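# Place long carton centered between two short cartons

## Task

Put the long carton flat into the space separating the two short cartons, centered in that space and with the same face on top as it had originally. Both short cartons must finish where and how they started. The carton must stay put by itself, not because the robot is holding it. Finally release it and move the tool away.

## Robot and tools

Robot: one six-joint arm (UR7e type) carrying a vacuum tool with four suction cups on two air channels, a and b. The reported end_effector_position is the cup point, which is the center of the four cup rims when they are uncompressed. The cups point along the cup point's +z axis. In the cup point's own axes the cups sit at x = -35 and +35 mm, at y = -70 mm (channel a) and y = +70 mm (channel b). Each cup is 36 mm across. The tool reaches 148 mm to either side along its y axis.

Frame: every pose is given in the scene frame. Its origin is on the table surface under the arm base, +z is up, and +y points left when facing along +x. The base may be slightly tilted. Quaternions are written w first (qw, qx, qy, qz).

Row format, shared by both motion tools: 9 numbers, x, y, z (metres), qw, qx, qy, qz, suction_a, suction_b. The pose part is an absolute target pose for the cup point in the scene frame, not an offset. The two suction numbers range from -1 to 1: 1 is full vacuum (about 75 kPa below ambient), a smaller value requests that fraction, and 0.01 or less switches the channel off. A channel keeps its setting until changed.

execute_actions(actions): actions is a list of up to 15 actions, run in order. Each action is a list of up to 15 rows; each row lasts one control step of 1/30 s, and if fewer than 15 rows are given the final row is repeated, so every action takes 15 steps (0.5 s). An action is rejected when any target lies over 0.6 m from the cup point's position at that action's start, measured along the cup point's current axes. If any action is malformed, or the first one fails that check against the latest reported state, nothing in the call runs. Repeat the desired quaternion in every row; copying the reported one lets orientation creep. An empty list simply returns the current state and images.

move(target, speed, stop_force, blocking): target is one row as above (absolute pose plus suction values, which are applied at the start). The cup point follows a straight path, turning the shorter way, over 0.5 to 10 s; a path needing longer is cut at 10 s. speed is in m/s, 0.002 to 0.5, default 0.25; turning is capped at twice that in rad/s. The real motion lags, can deviate, and can exceed speed, especially with the arm nearly extended. The path ignores obstacles. stop_force (N, 9 to 40, optional, not allowed in the first 0.2 s of the scene) ends the path when the wrist sensor sees that much extra push opposing the motion for two steps in a row; the arm then backs to its pose two steps earlier and holds. Use it only with very slow speeds, then a target beyond the contact is fine. The press can briefly exceed stop_force, even double it, then usually relaxes within about a second. It is judged along the line to the target in the starting axes, so it is unreliable on moves that rotate. Omit it when lifting away from something you are pressing on. blocking=false returns after 0.5 s while the arm continues; it cannot be combined with stop_force, and other motion commands are refused until you see the move end (use wait or stop). The result adds a move: line with the ending (done, off_target, moving, held, fault, or contact, which means stop_force ended it) and limits flags: paced means the sent pose was clipped, held means a check blocked some steps; the distance to target is also given.

wait(seconds): 0 to 10; the arm holds its last command and a running move continues. stop(): brakes a running move; needs room to slow, more at speed; suction is unaffected. zoom_image(camera, region): camera is one of cam_head_left, cam_head_right, cam_high, cam_low, cam_wrist; region is [x0, y0, x1, y1] in that camera's image pixels, origin top-left, at most 504 by 504. read_manual(section): only "licences". finished_scene(scene): pass the current scene number; irreversible, and it reports success.

Control details: each step the commanded pose is clipped to at most 100 mm and 16 degrees from the measured pose, and the motion trails commands by roughly 0.17 s. Position is favoured over orientation when both cannot be met. After an action the arm goes only to the last clipped pose, so far targets need further actions. The result's Hand target line shows where the controller is heading; pose unreachable means the clearance check altered or blocked the command. Step readings list positions, with HELD marking steps held back.

Gripping: press both cups of an active channel fully onto a smooth flat face, away from edges, holes or seams. A channel with an uncovered cup drains the shared pump, killing the other channel. suction_measured_a/b show achieved vacuum (near 0 means no seal; on an airtight face up to 0.17 under the command, 0.27 with both on). part_present_a/b turn 1 at 0.54 and back to 0 below 0.49. Under vacuum the cups shorten, so a held part sits up to about 12 mm nearer the tool. To release, set the part on its support, then switch both channels off; cups may still touch until the tool is 15 mm away. A cup sealed to the table pins the tool; turn off its channel.

Results also give velocities, joint positions and torques (offset, noisy), and Wrist force/torque in the cup point's axes (offset within about 4 N, noise up to 2.4 N, saturating near 50 N; no reading at start is normal). Camera images come in the order listed above, each 896x504.

Avoid: the arm is stiff, so driving even slightly into a firm surface can fault. A fault halts the arm for 10 s and drops the rest of the call; it occurs at a joint load limit (shoulder pan, shoulder lift, elbow 136 N m; wrists 25.4 N m, held weight included) or at 150 N external force. Motors warn at 70 °C and brake at 85 °C. Do not drop, slam or shove objects, and never push anything off the table. Loose objects may occasionally be nudged by outside pushes.

Each tool is called after ">>>" by a JSON object that holds its "op" and its "data", one argument or row to a line.

## Session

>>> {"op": "execute_actions", "data": {
  "actions": []
}}

Scene clock: 0.00 s.
end_effector_position=(+0.4297, +0.0064, +0.4498) suction_measured_a=0.00 part_present_a=0 suction_measured_b=0.00 part_present_b=0 end_effector_quat_wxyz=(-0.000, -0.001, +1.000, -0.008) end_effector_velocity=(-0.000, -0.000, +0.000) end_effector_angular_velocity=(-0.001, -0.001, +0.001)
Joint positions: [-0.316 -1.769  1.733 -1.535 -1.57   1.254]
Joint velocities: [-0.    -0.001 -0.    -0.    -0.001 -0.001]
Joint torques (N m, as the arm reports them, + toward a larger angle): no reading
Motor temperatures (°C, as the motors report them): [27 21 23 30 35 31]
Wrist force (N, on the end effector, along its own x y z axes, offset not removed): no reading
Wrist torque (N m, same axes, about the end effector's origin, offset not removed): no reading
Hand target: +0.430, +0.006, +0.450; -0.000, -0.001, +1.000, -0.008

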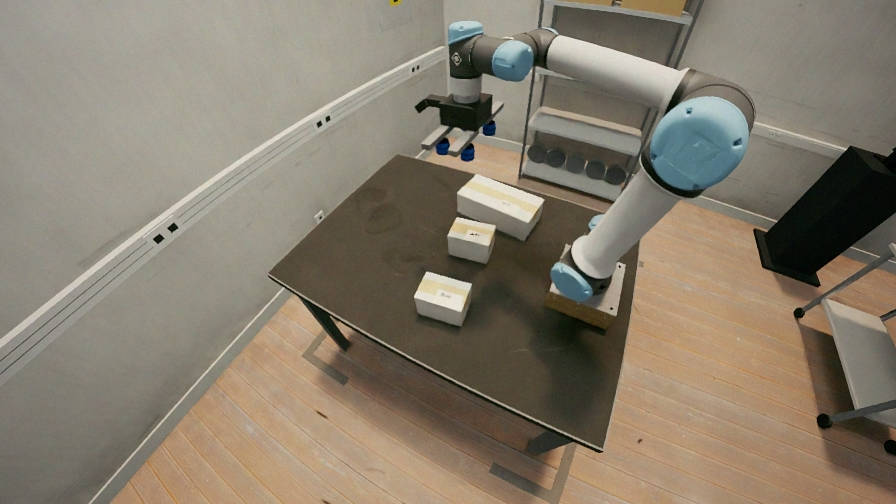

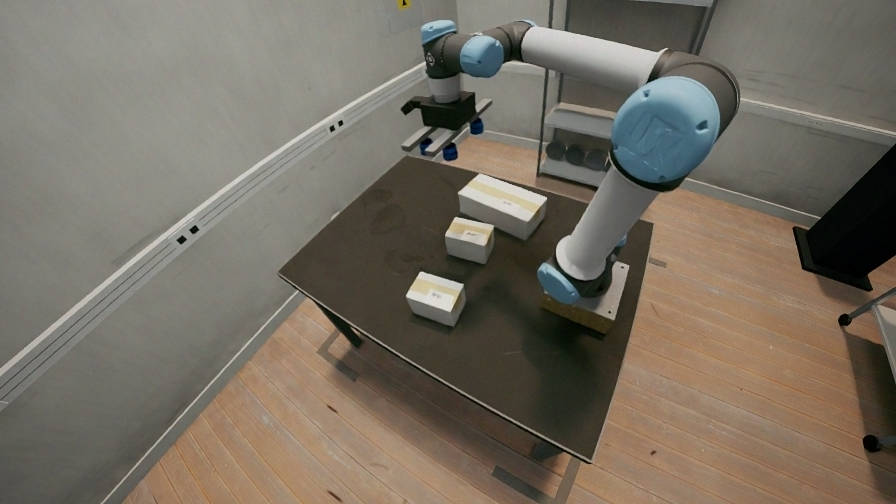

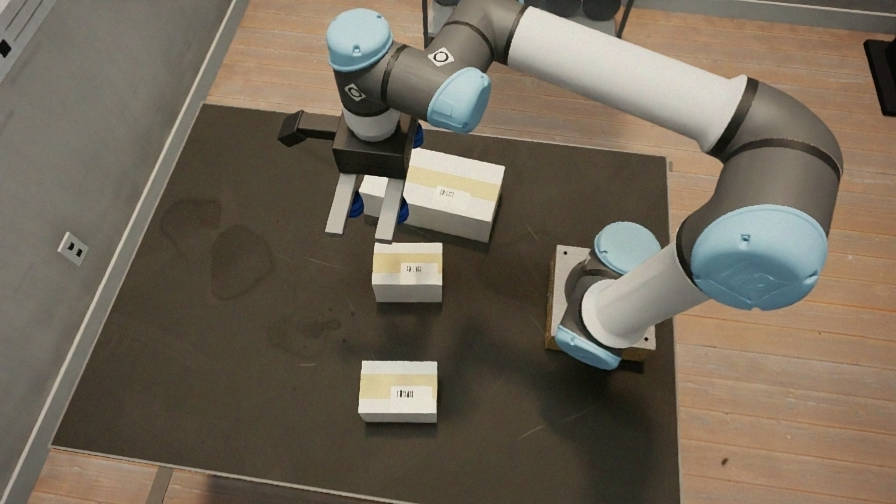

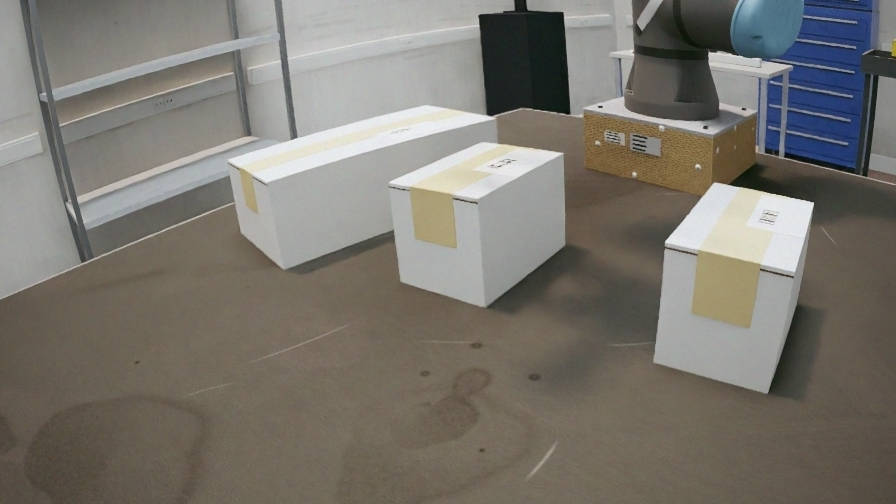

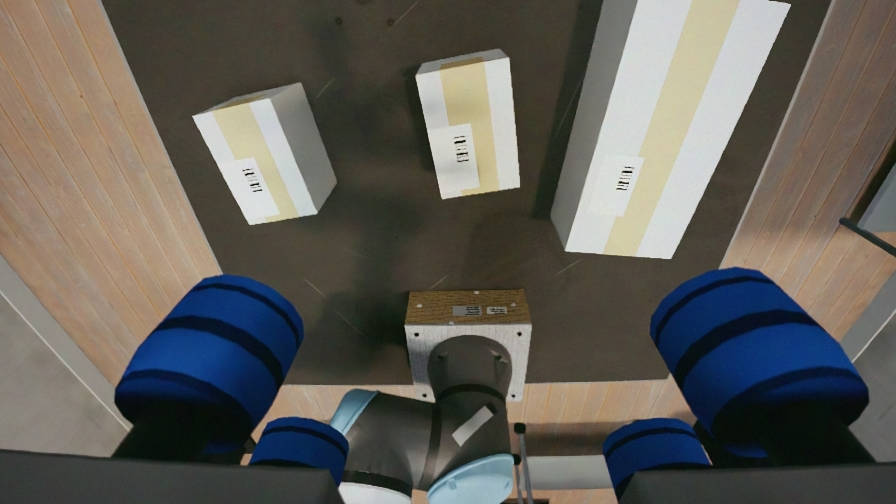

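>>> {"op": "zoom_image", "data": {
  "camera": "cam_high",
  "region": [300,130,560,440]
}}

>>> {"op": "zoom_image", "data": {
  "camera": "cam_wrist",
  "region": [170,0,560,270]
}}

>>> {"op": "zoom_image", "data": {
  "camera": "cam_wrist",
  "region": [480,0,870,270]
}}

Region (300, 130, 560, 440) of cam_high's 896x504 image, scaled by 1.626, with more detail than that image has; it fills the left 423 columns of this view, and the rest is white.

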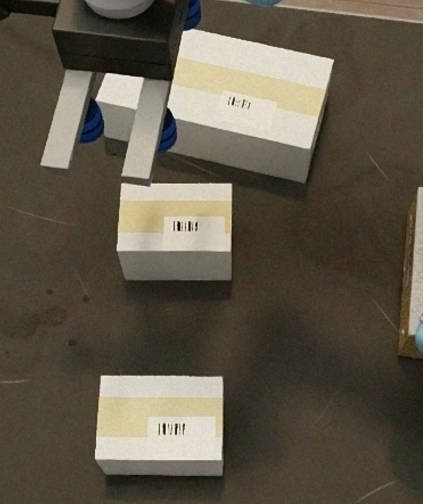

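Region (170, 0, 560, 270) of cam_wrist's 896x504 image, scaled by 1.292, with more detail than that image has; it fills the top 349 rows of this view, and the rest is white.

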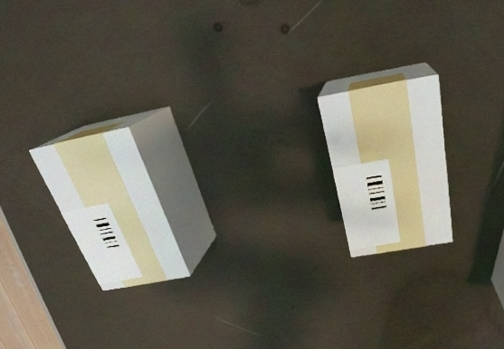

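Region (480, 0, 870, 270) of cam_wrist's 896x504 image, scaled by 1.292, with more detail than that image has; it fills the top 349 rows of this view, and the rest is white.

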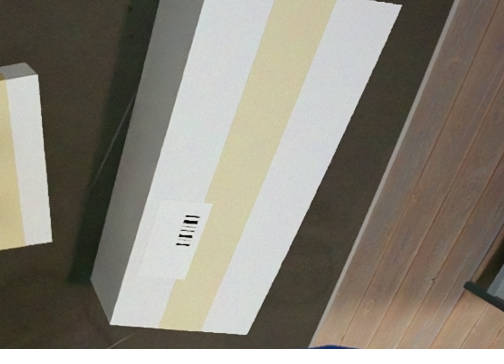

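>>> {"op": "move", "data": {
  "target": [0.399,-0.2326,0.24,0,0.749,0.6626,0,0,0],
  "speed": 0.4
}}

Scene clock: 17.57 s.
end_effector_position=(+0.3989, -0.2324, +0.2403) suction_measured_a=0.00 part_present_a=0 suction_measured_b=0.00 part_present_b=0 end_effector_quat_wxyz=(+0.000, +0.748, +0.663, -0.000) end_effector_velocity=(+0.000, -0.002, -0.002) end_effector_angular_velocity=(-0.001, -0.000, -0.014)
Joint positions: [-0.832 -1.544  2.098 -2.114 -1.559  2.431]
Joint velocities: [-0.003  0.006  0.    -0.007 -0.001  0.011]
Joint torques (N m, as the arm reports them, + toward a larger angle): [-10.27 -18.16 -16.27  -5.31  -1.33   1.66]
Motor temperatures (°C, as the motors report them): [27 21 23 30 35 31]
Wrist force (N, on the end effector, along its own x y z axes, offset not removed): [2.8 -1.5 1.3]
Wrist torque (N m, same axes, about the end effector's origin, offset not removed): [-0.18 -0.36 0.19]
Hand target: +0.399, -0.233, +0.240; +0.000, +0.749, +0.663, -0.000
Off the commanded pose: 0.000 m, 0 deg.
move: done
camera_calibration (this result's frames):
cam_wrist: T_world_to_cam=[[-0.987752, 0.153769, -0.0264928, 0.447918], [0.114652, 0.830417, 0.545218, 0.0643338], [0.105838, 0.535502, -0.837876, 0.410158], [0, 0, 0, 1]] pos_world=[0.391646, -0.34194, 0.320452]

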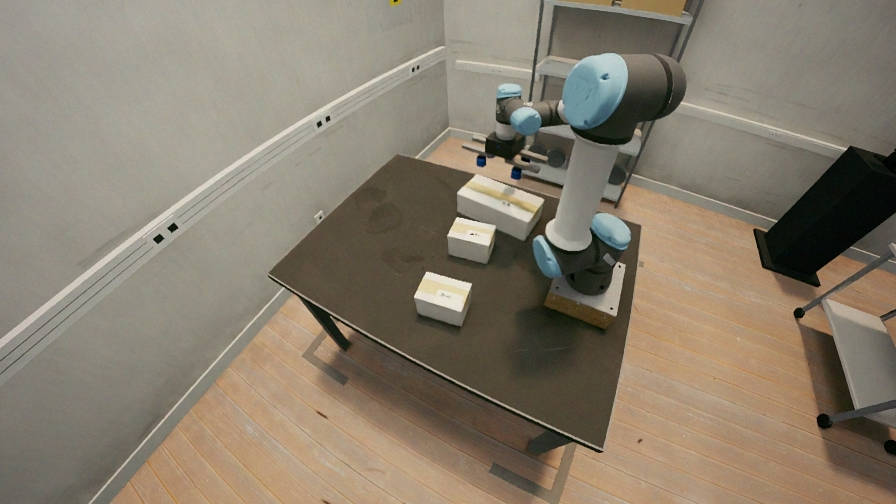

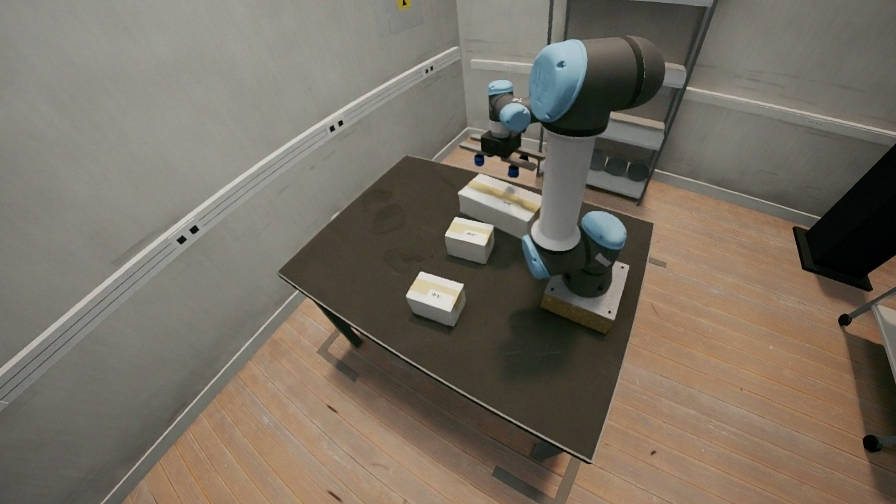

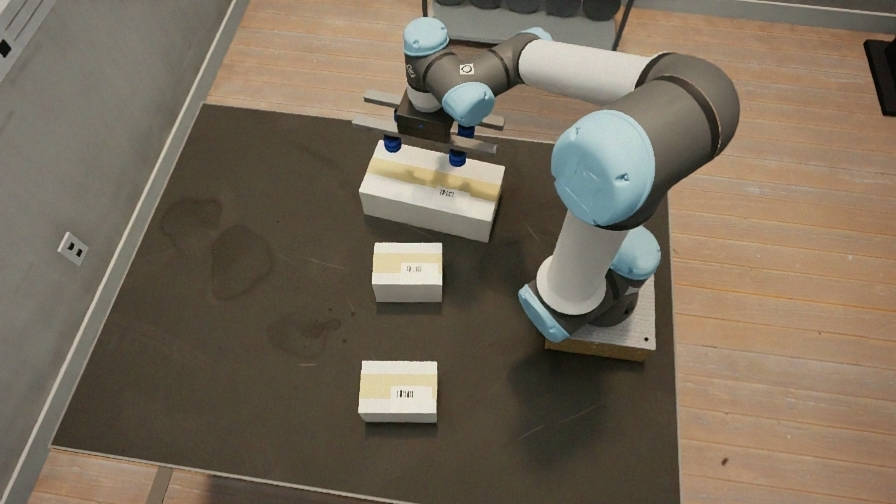

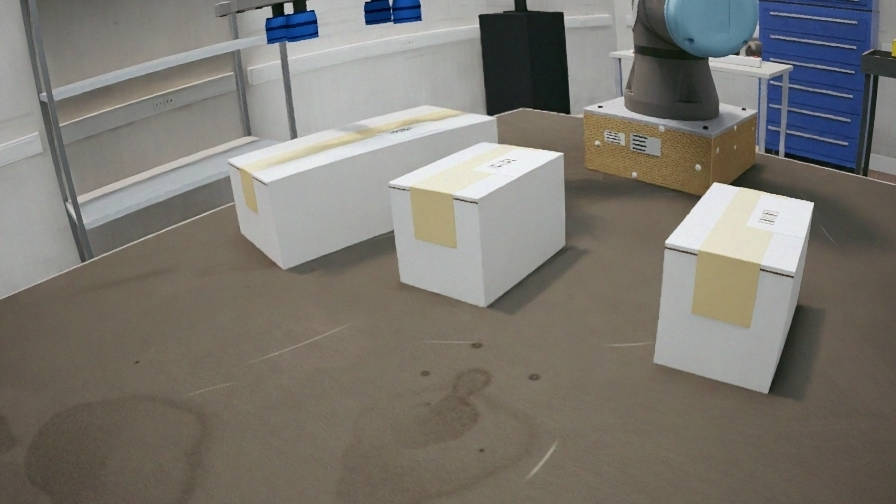

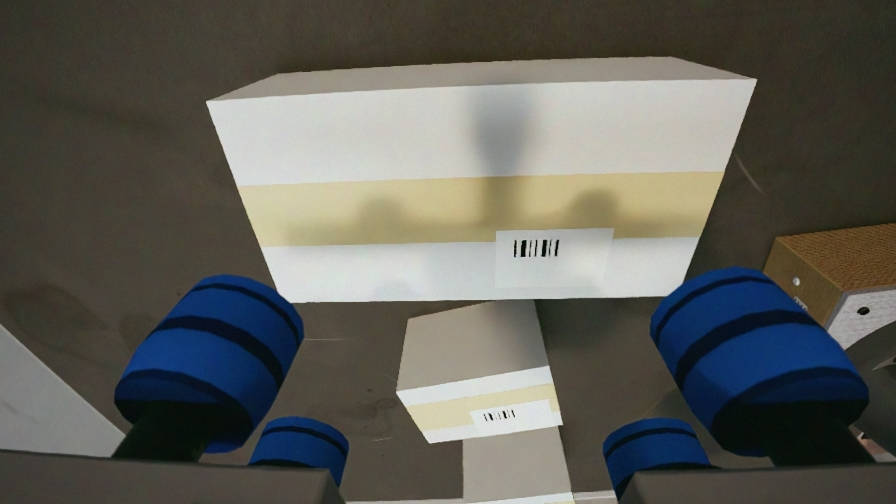

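>>> {"op": "move", "data": {
  "target": [0.396,-0.2285,0.108,0,0.7443,0.6678,0,0,0]
}}

>>> {"op": "move", "data": {
  "target": [0.396,-0.2285,0.08,0,0.7443,0.6678,0,1,1],
  "speed": 0.02,
  "stop_force": 15
}}

Scene clock: 21.93 s.
end_effector_position=(+0.3959, -0.2284, +0.1084) suction_measured_a=0.00 part_present_a=0 suction_measured_b=0.00 part_present_b=0 end_effector_quat_wxyz=(-0.000, +0.744, +0.668, +0.000) end_effector_velocity=(+0.000, -0.001, -0.003) end_effector_angular_velocity=(-0.001, -0.000, +0.004)
Joint positions: [-0.827 -1.295  2.259 -2.524 -1.559  2.424]
Joint velocities: [ 0.     0.008  0.    -0.009 -0.001 -0.003]
Joint torques (N m, as the arm reports them, + toward a larger angle): [ 11.4  -20.76 -10.39  -5.47   1.2    1.52]
Motor temperatures (°C, as the motors report them): [27 21 23 30 35 31]
Wrist force (N, on the end effector, along its own x y z axes, offset not removed): [0.9 -0.3 0.0]
Wrist torque (N m, same axes, about the end effector's origin, offset not removed): [0.05 -0.24 0.16]
Hand target: +0.396, -0.228, +0.108; -0.000, +0.744, +0.668, +0.000
Off the commanded pose: 0.000 m, 0 deg.
move: done
camera_calibration (this result's frames):
cam_wrist: T_world_to_cam=[[-0.989591, 0.141509, -0.026177, 0.438734], [0.10447, 0.831501, 0.545611, 0.137511], [0.0989753, 0.537197, -0.837629, 0.300904], [0, 0, 0, 1]] pos_world=[0.390019, -0.33807, 0.188503]

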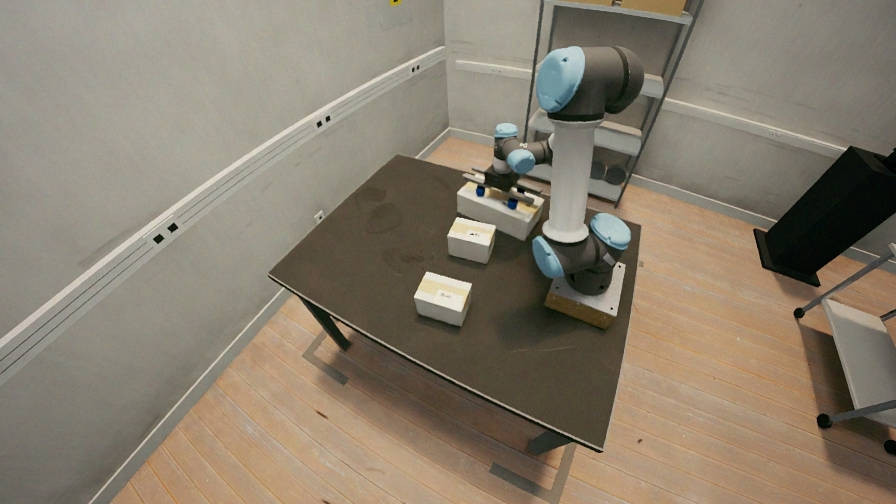

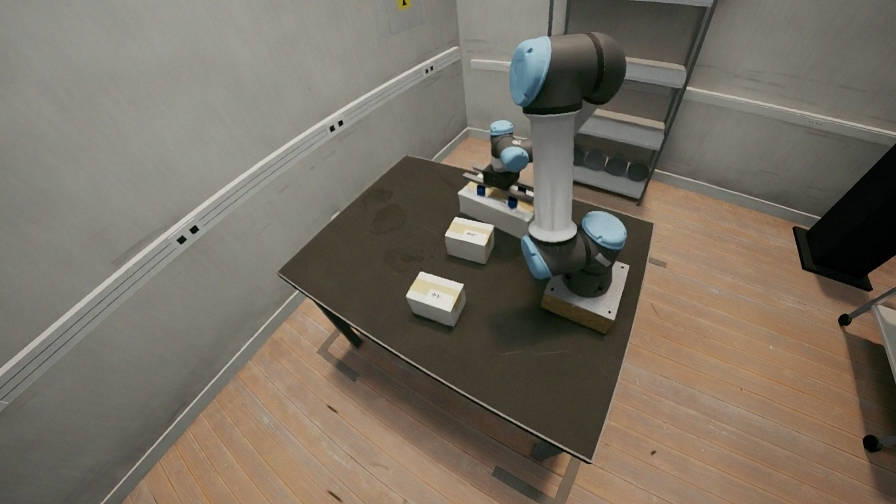

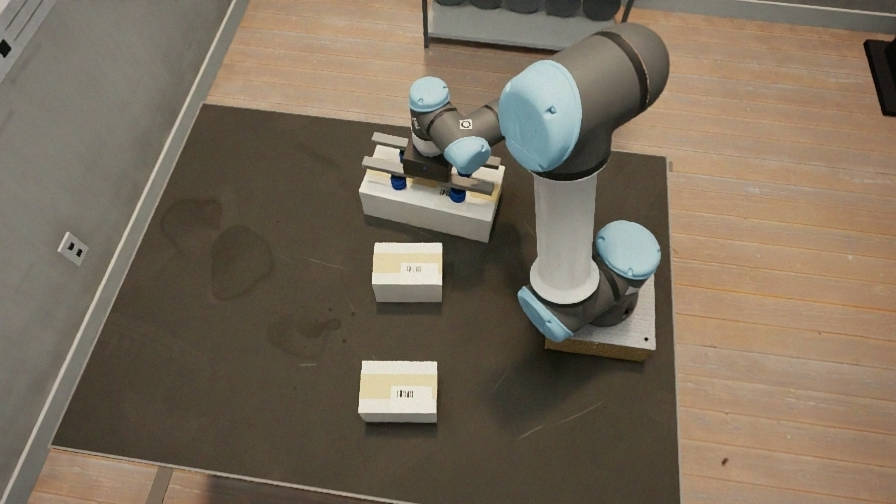

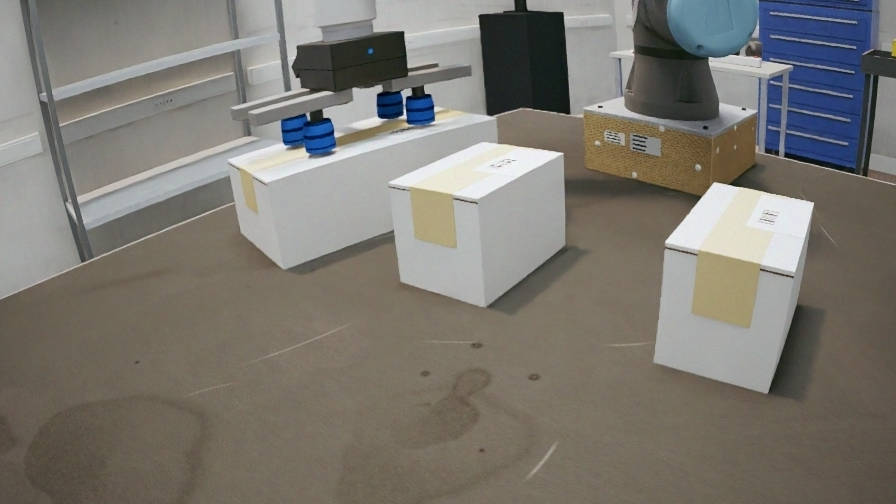

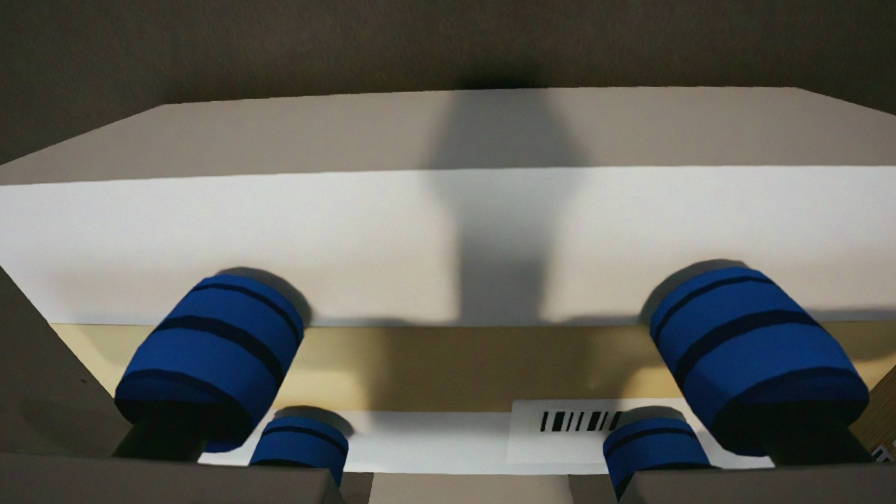

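Scene clock: 33.17 s.
end_effector_position=(+0.3962, -0.2287, +0.0890) suction_measured_a=0.75 part_present_a=1 suction_measured_b=0.75 part_present_b=1 end_effector_quat_wxyz=(+0.001, +0.744, +0.668, +0.000) end_effector_velocity=(-0.000, +0.000, -0.001) end_effector_angular_velocity=(+0.001, +0.001, +0.001)
Joint positions: [-0.827 -1.245  2.271 -2.588 -1.559  2.424]
Joint velocities: [ 0.     0.002  0.     0.    -0.    -0.001]
Joint torques (N m, as the arm reports them, + toward a larger angle): [  0.02 -31.28 -16.48  -3.3   -0.06  -0.28]
Motor temperatures (°C, as the motors report them): [27 21 23 30 35 31]
Wrist force (N, on the end effector, along its own x y z axes, offset not removed): [5.0 -9.8 -9.1]
Wrist torque (N m, same axes, about the end effector's origin, offset not removed): [-1.83 0.03 -0.18]
Hand target: +0.396, -0.229, +0.089; +0.001, +0.744, +0.668, +0.000
Off the commanded pose: 0.009 m, 0 deg.
FORCE FAULT: contact force on the arm reached its limit, and the arm stopped for 10 seconds. The contact can be on any part of the arm, not only on its tool. That time counts as 20 of the actions that you can send in this scene. The arm's remaining commands of this call were not run. The arm holds still and accepts commands again. Move the arm away from the contact; if what it grips holds it there, let go first. Pushing or pulling that hard again can fault the arm again.
move: fault (stop_force had ended the path)
camera_calibration (this result's frames):
cam_wrist: T_world_to_cam=[[-0.989561, 0.141371, -0.027997, 0.438756], [0.103522, 0.832435, 0.544367, 0.149009], [0.100263, 0.535786, -0.83838, 0.284098], [0, 0, 0, 1]] pos_world=[0.390265, -0.338283, 0.169351]

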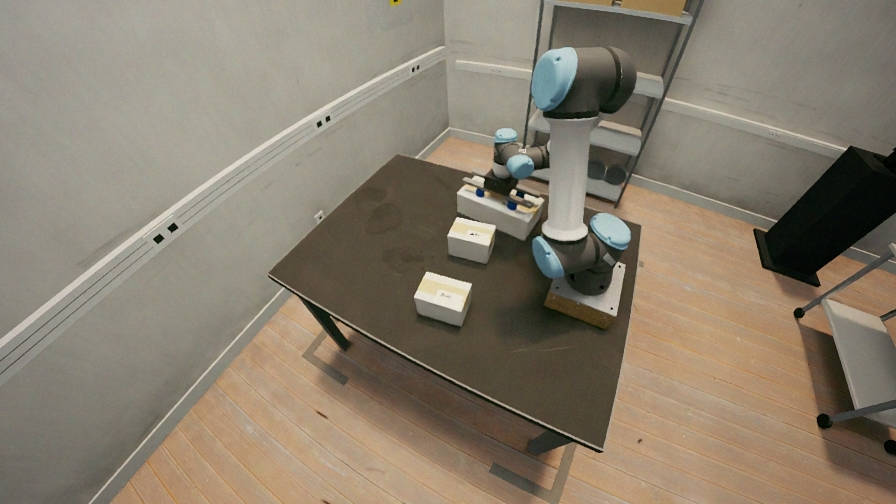

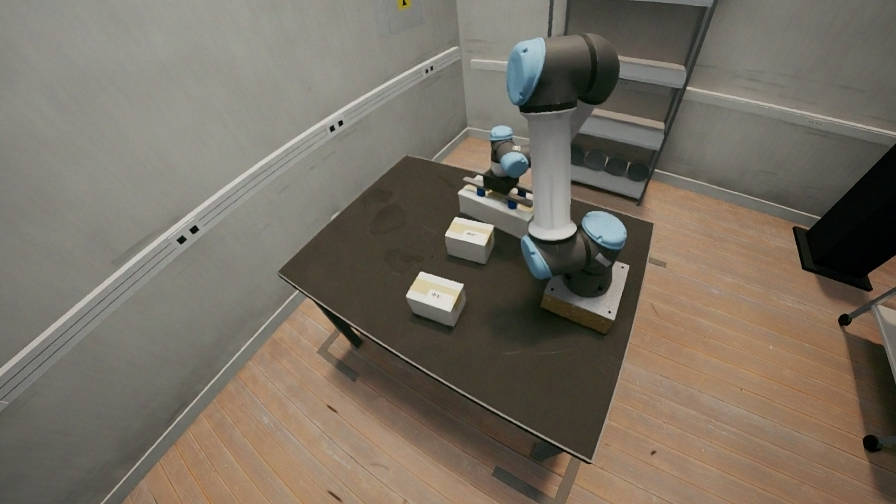

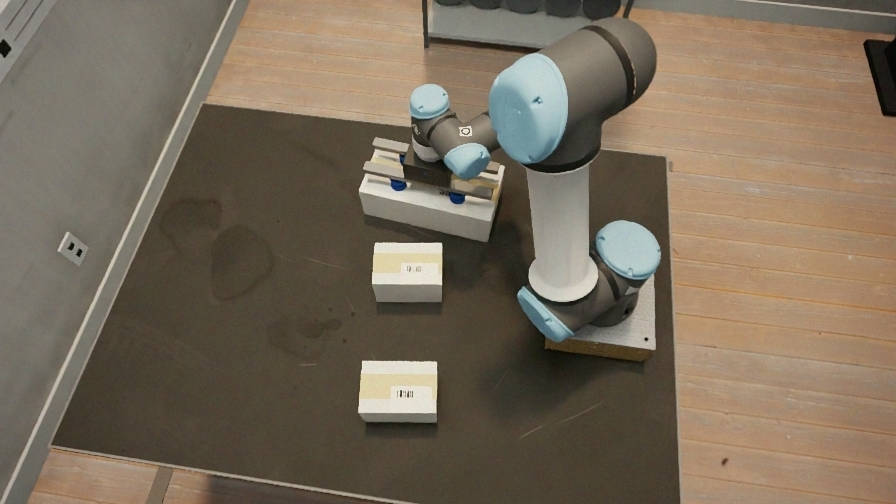

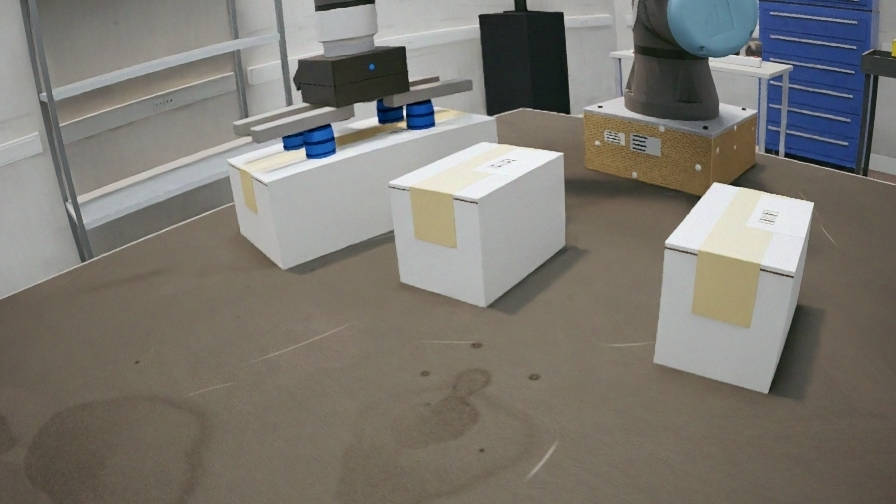

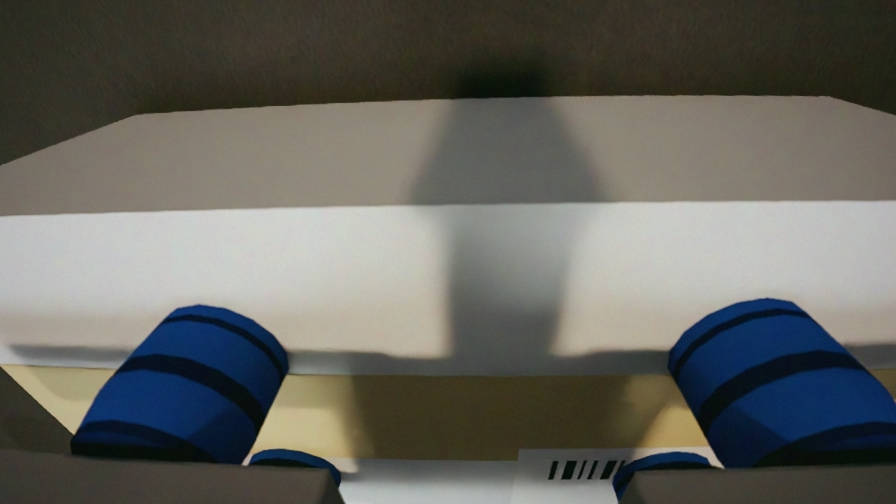

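>>> {"op": "move", "data": {
  "target": [0.396,-0.2285,0.215,0,0.7443,0.6678,0,1,1],
  "speed": 0.2
}}

>>> {"op": "move", "data": {
  "target": [0.402,0.126,0.205,0,0.6528,0.7576,0,1,1],
  "speed": 0.3
}}

Scene clock: 37.70 s.
end_effector_position=(+0.3961, -0.2286, +0.2146) suction_measured_a=0.75 part_present_a=1 suction_measured_b=0.75 part_present_b=1 end_effector_quat_wxyz=(+0.000, +0.744, +0.668, +0.000) end_effector_velocity=(-0.001, +0.000, +0.003) end_effector_angular_velocity=(+0.001, +0.001, -0.001)
Joint positions: [-0.83  -1.515  2.146 -2.191 -1.559  2.421]
Joint velocities: [-0.    -0.005 -0.004  0.011 -0.     0.001]
Joint torques (N m, as the arm reports them, + toward a larger angle): [-12.   -39.33 -38.99  -2.19  -1.83  -2.1 ]
Motor temperatures (°C, as the motors report them): [27 21 23 30 35 31]
Wrist force (N, on the end effector, along its own x y z axes, offset not removed): [-0.2 -2.4 19.4]
Wrist torque (N m, same axes, about the end effector's origin, offset not removed): [-0.71 -0.14 0.16]
Hand target: +0.396, -0.229, +0.215; +0.000, +0.744, +0.668, +0.000
Off the commanded pose: 0.000 m, 0 deg.
move: done
camera_calibration (this result's frames):
cam_wrist: T_world_to_cam=[[-0.989585, 0.141494, -0.0264945, 0.441833], [0.104311, 0.831662, 0.545397, 0.0798491], [0.0992047, 0.536952, -0.837759, 0.389842], [0, 0, 0, 1]] pos_world=[0.390227, -0.33825, 0.29475]

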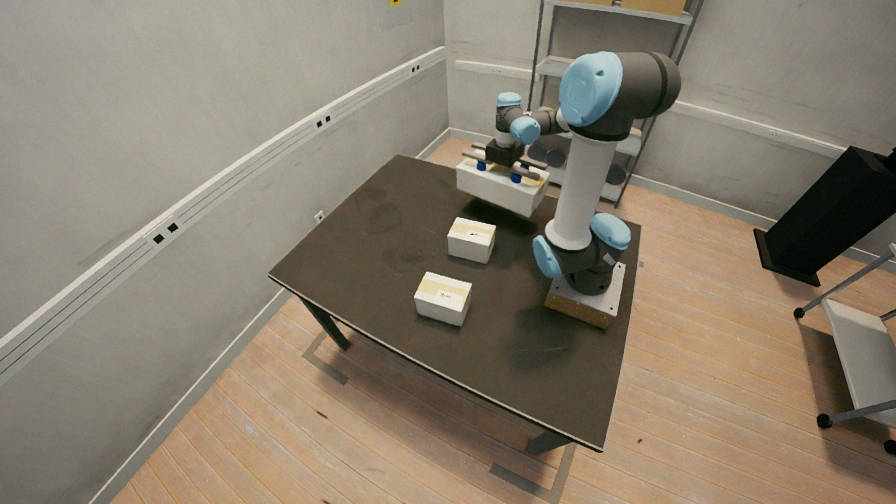

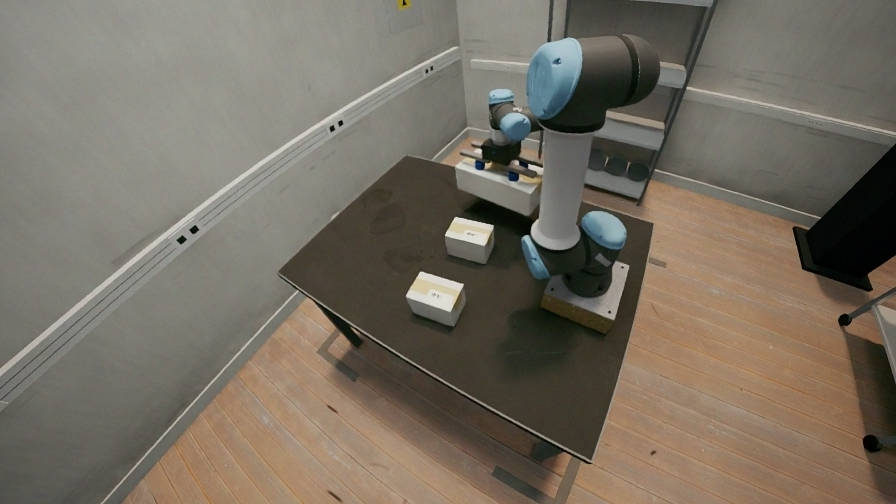

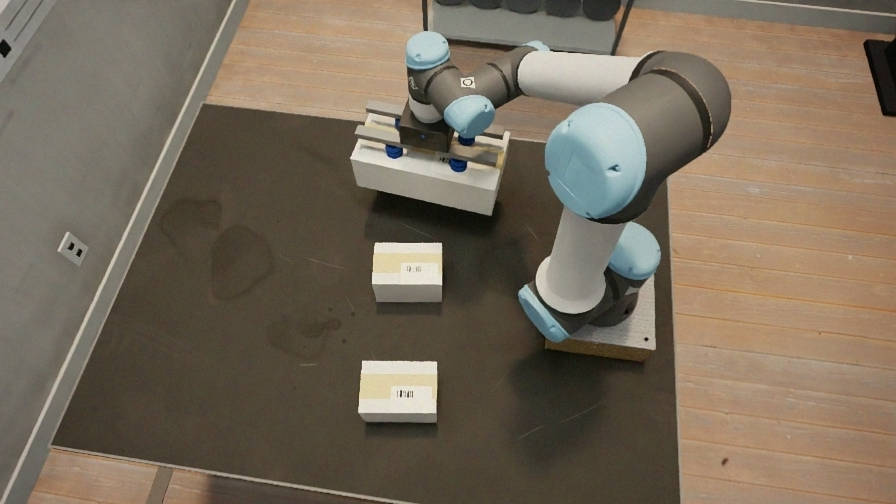

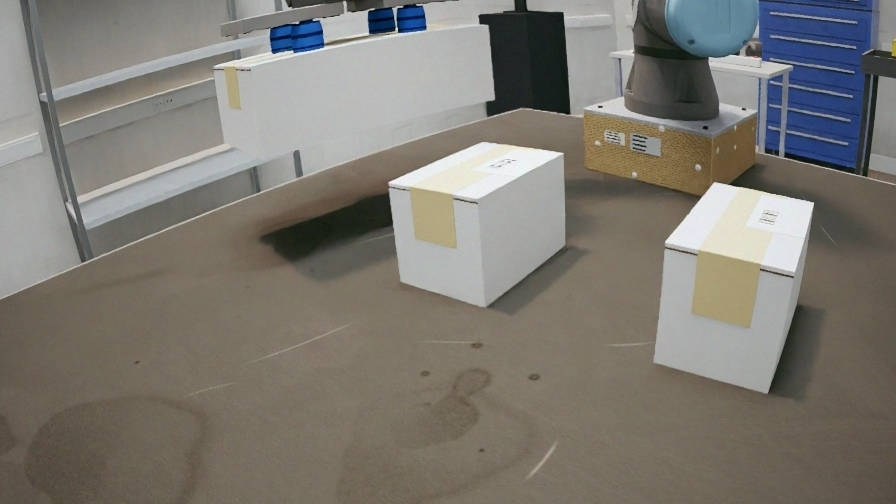

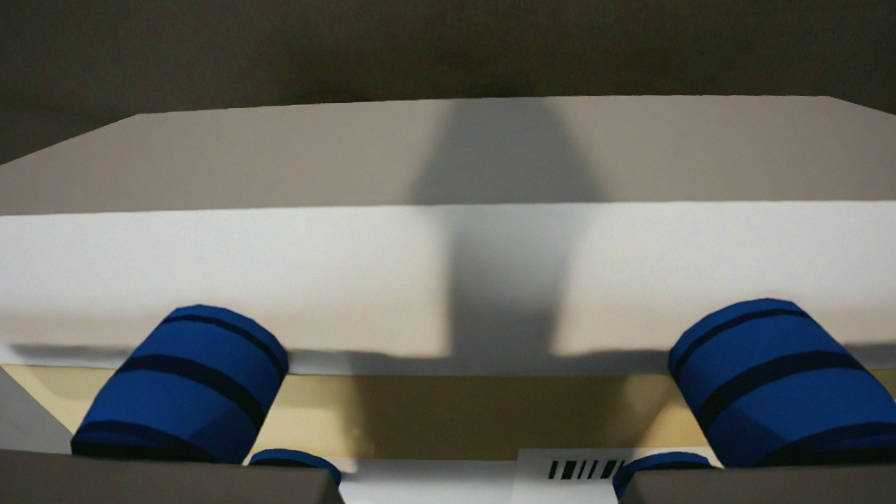

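Scene clock: 39.63 s.
end_effector_position=(+0.4018, +0.1258, +0.2050) suction_measured_a=0.75 part_present_a=1 suction_measured_b=0.75 part_present_b=1 end_effector_quat_wxyz=(-0.000, +0.653, +0.758, +0.000) end_effector_velocity=(+0.001, +0.002, +0.001) end_effector_angular_velocity=(-0.001, -0.002, +0.000)
Joint positions: [-0.035 -1.607  2.255 -2.22  -1.554  2.96 ]
Joint velocities: [ 0.006  0.002 -0.004 -0.    -0.001  0.006]
Joint torques (N m, as the arm reports them, + toward a larger angle): [ 10.81 -21.03 -38.64  -6.38  -1.57   1.63]
Motor temperatures (°C, as the motors report them): [27 21 23 30 35 31]
Wrist force (N, on the end effector, along its own x y z axes, offset not removed): [0.1 -0.9 19.3]
Wrist torque (N m, same axes, about the end effector's origin, offset not removed): [-0.52 -0.10 0.14]
Hand target: +0.402, +0.126, +0.205; -0.000, +0.653, +0.758, +0.000
Off the commanded pose: 0.000 m, 0 deg.
move: done
camera_calibration (this result's frames):
cam_wrist: T_world_to_cam=[[-0.993115, -0.114171, -0.026214, 0.430616], [-0.109881, 0.830373, 0.546267, -0.1242], [-0.0406006, 0.545386, -0.837201, 0.245994], [0, 0, 0, 1]] pos_world=[0.423992, 0.0181346, 0.285081]

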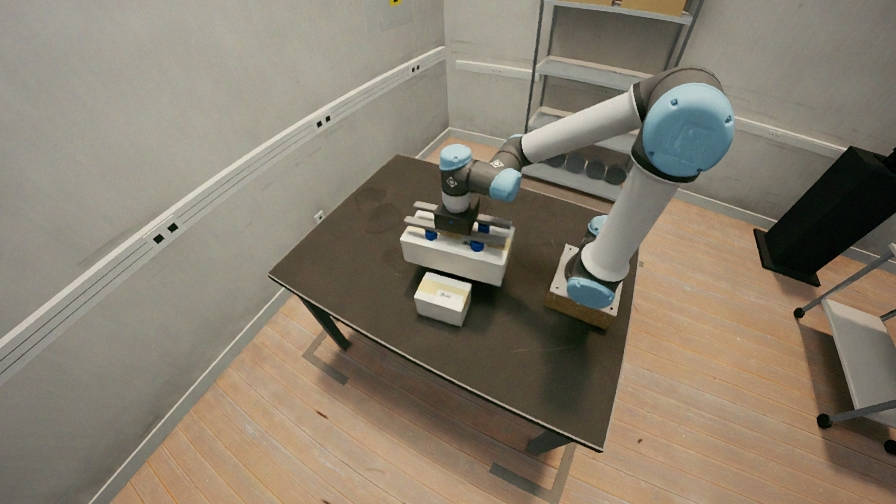

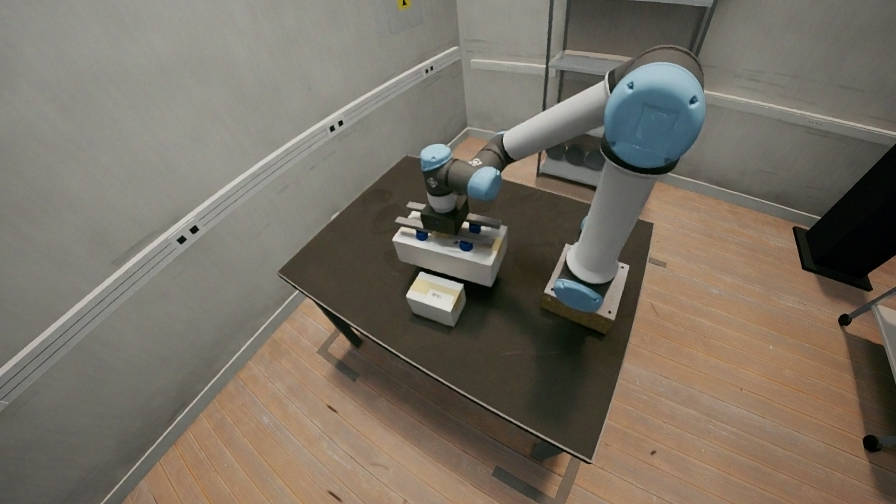

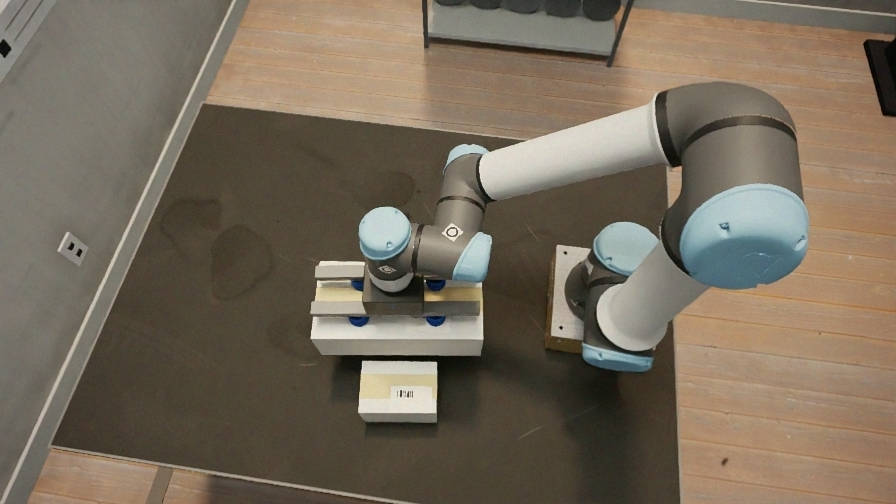

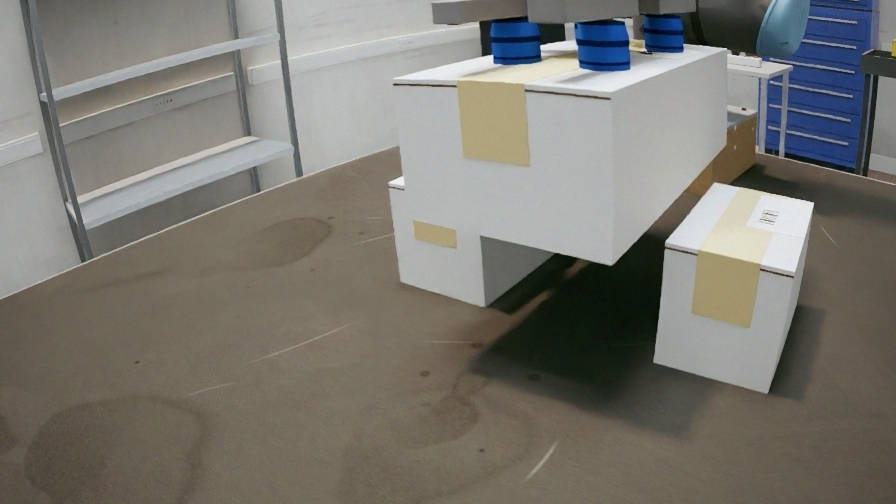

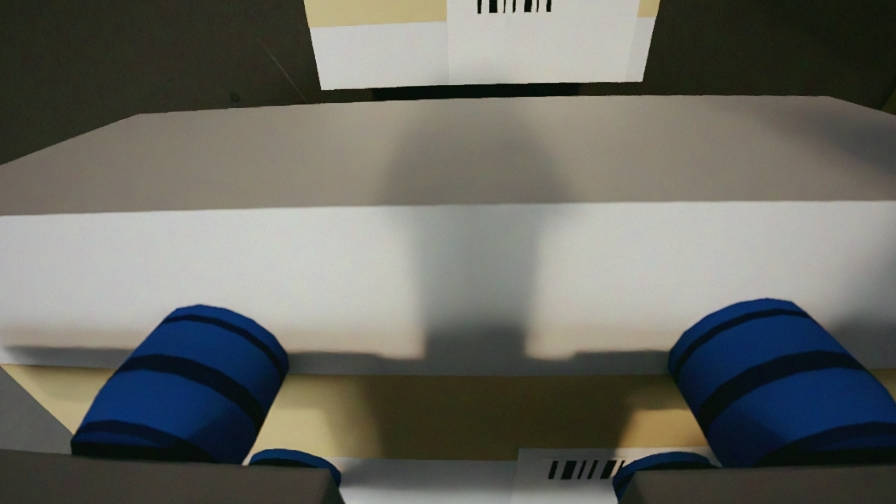

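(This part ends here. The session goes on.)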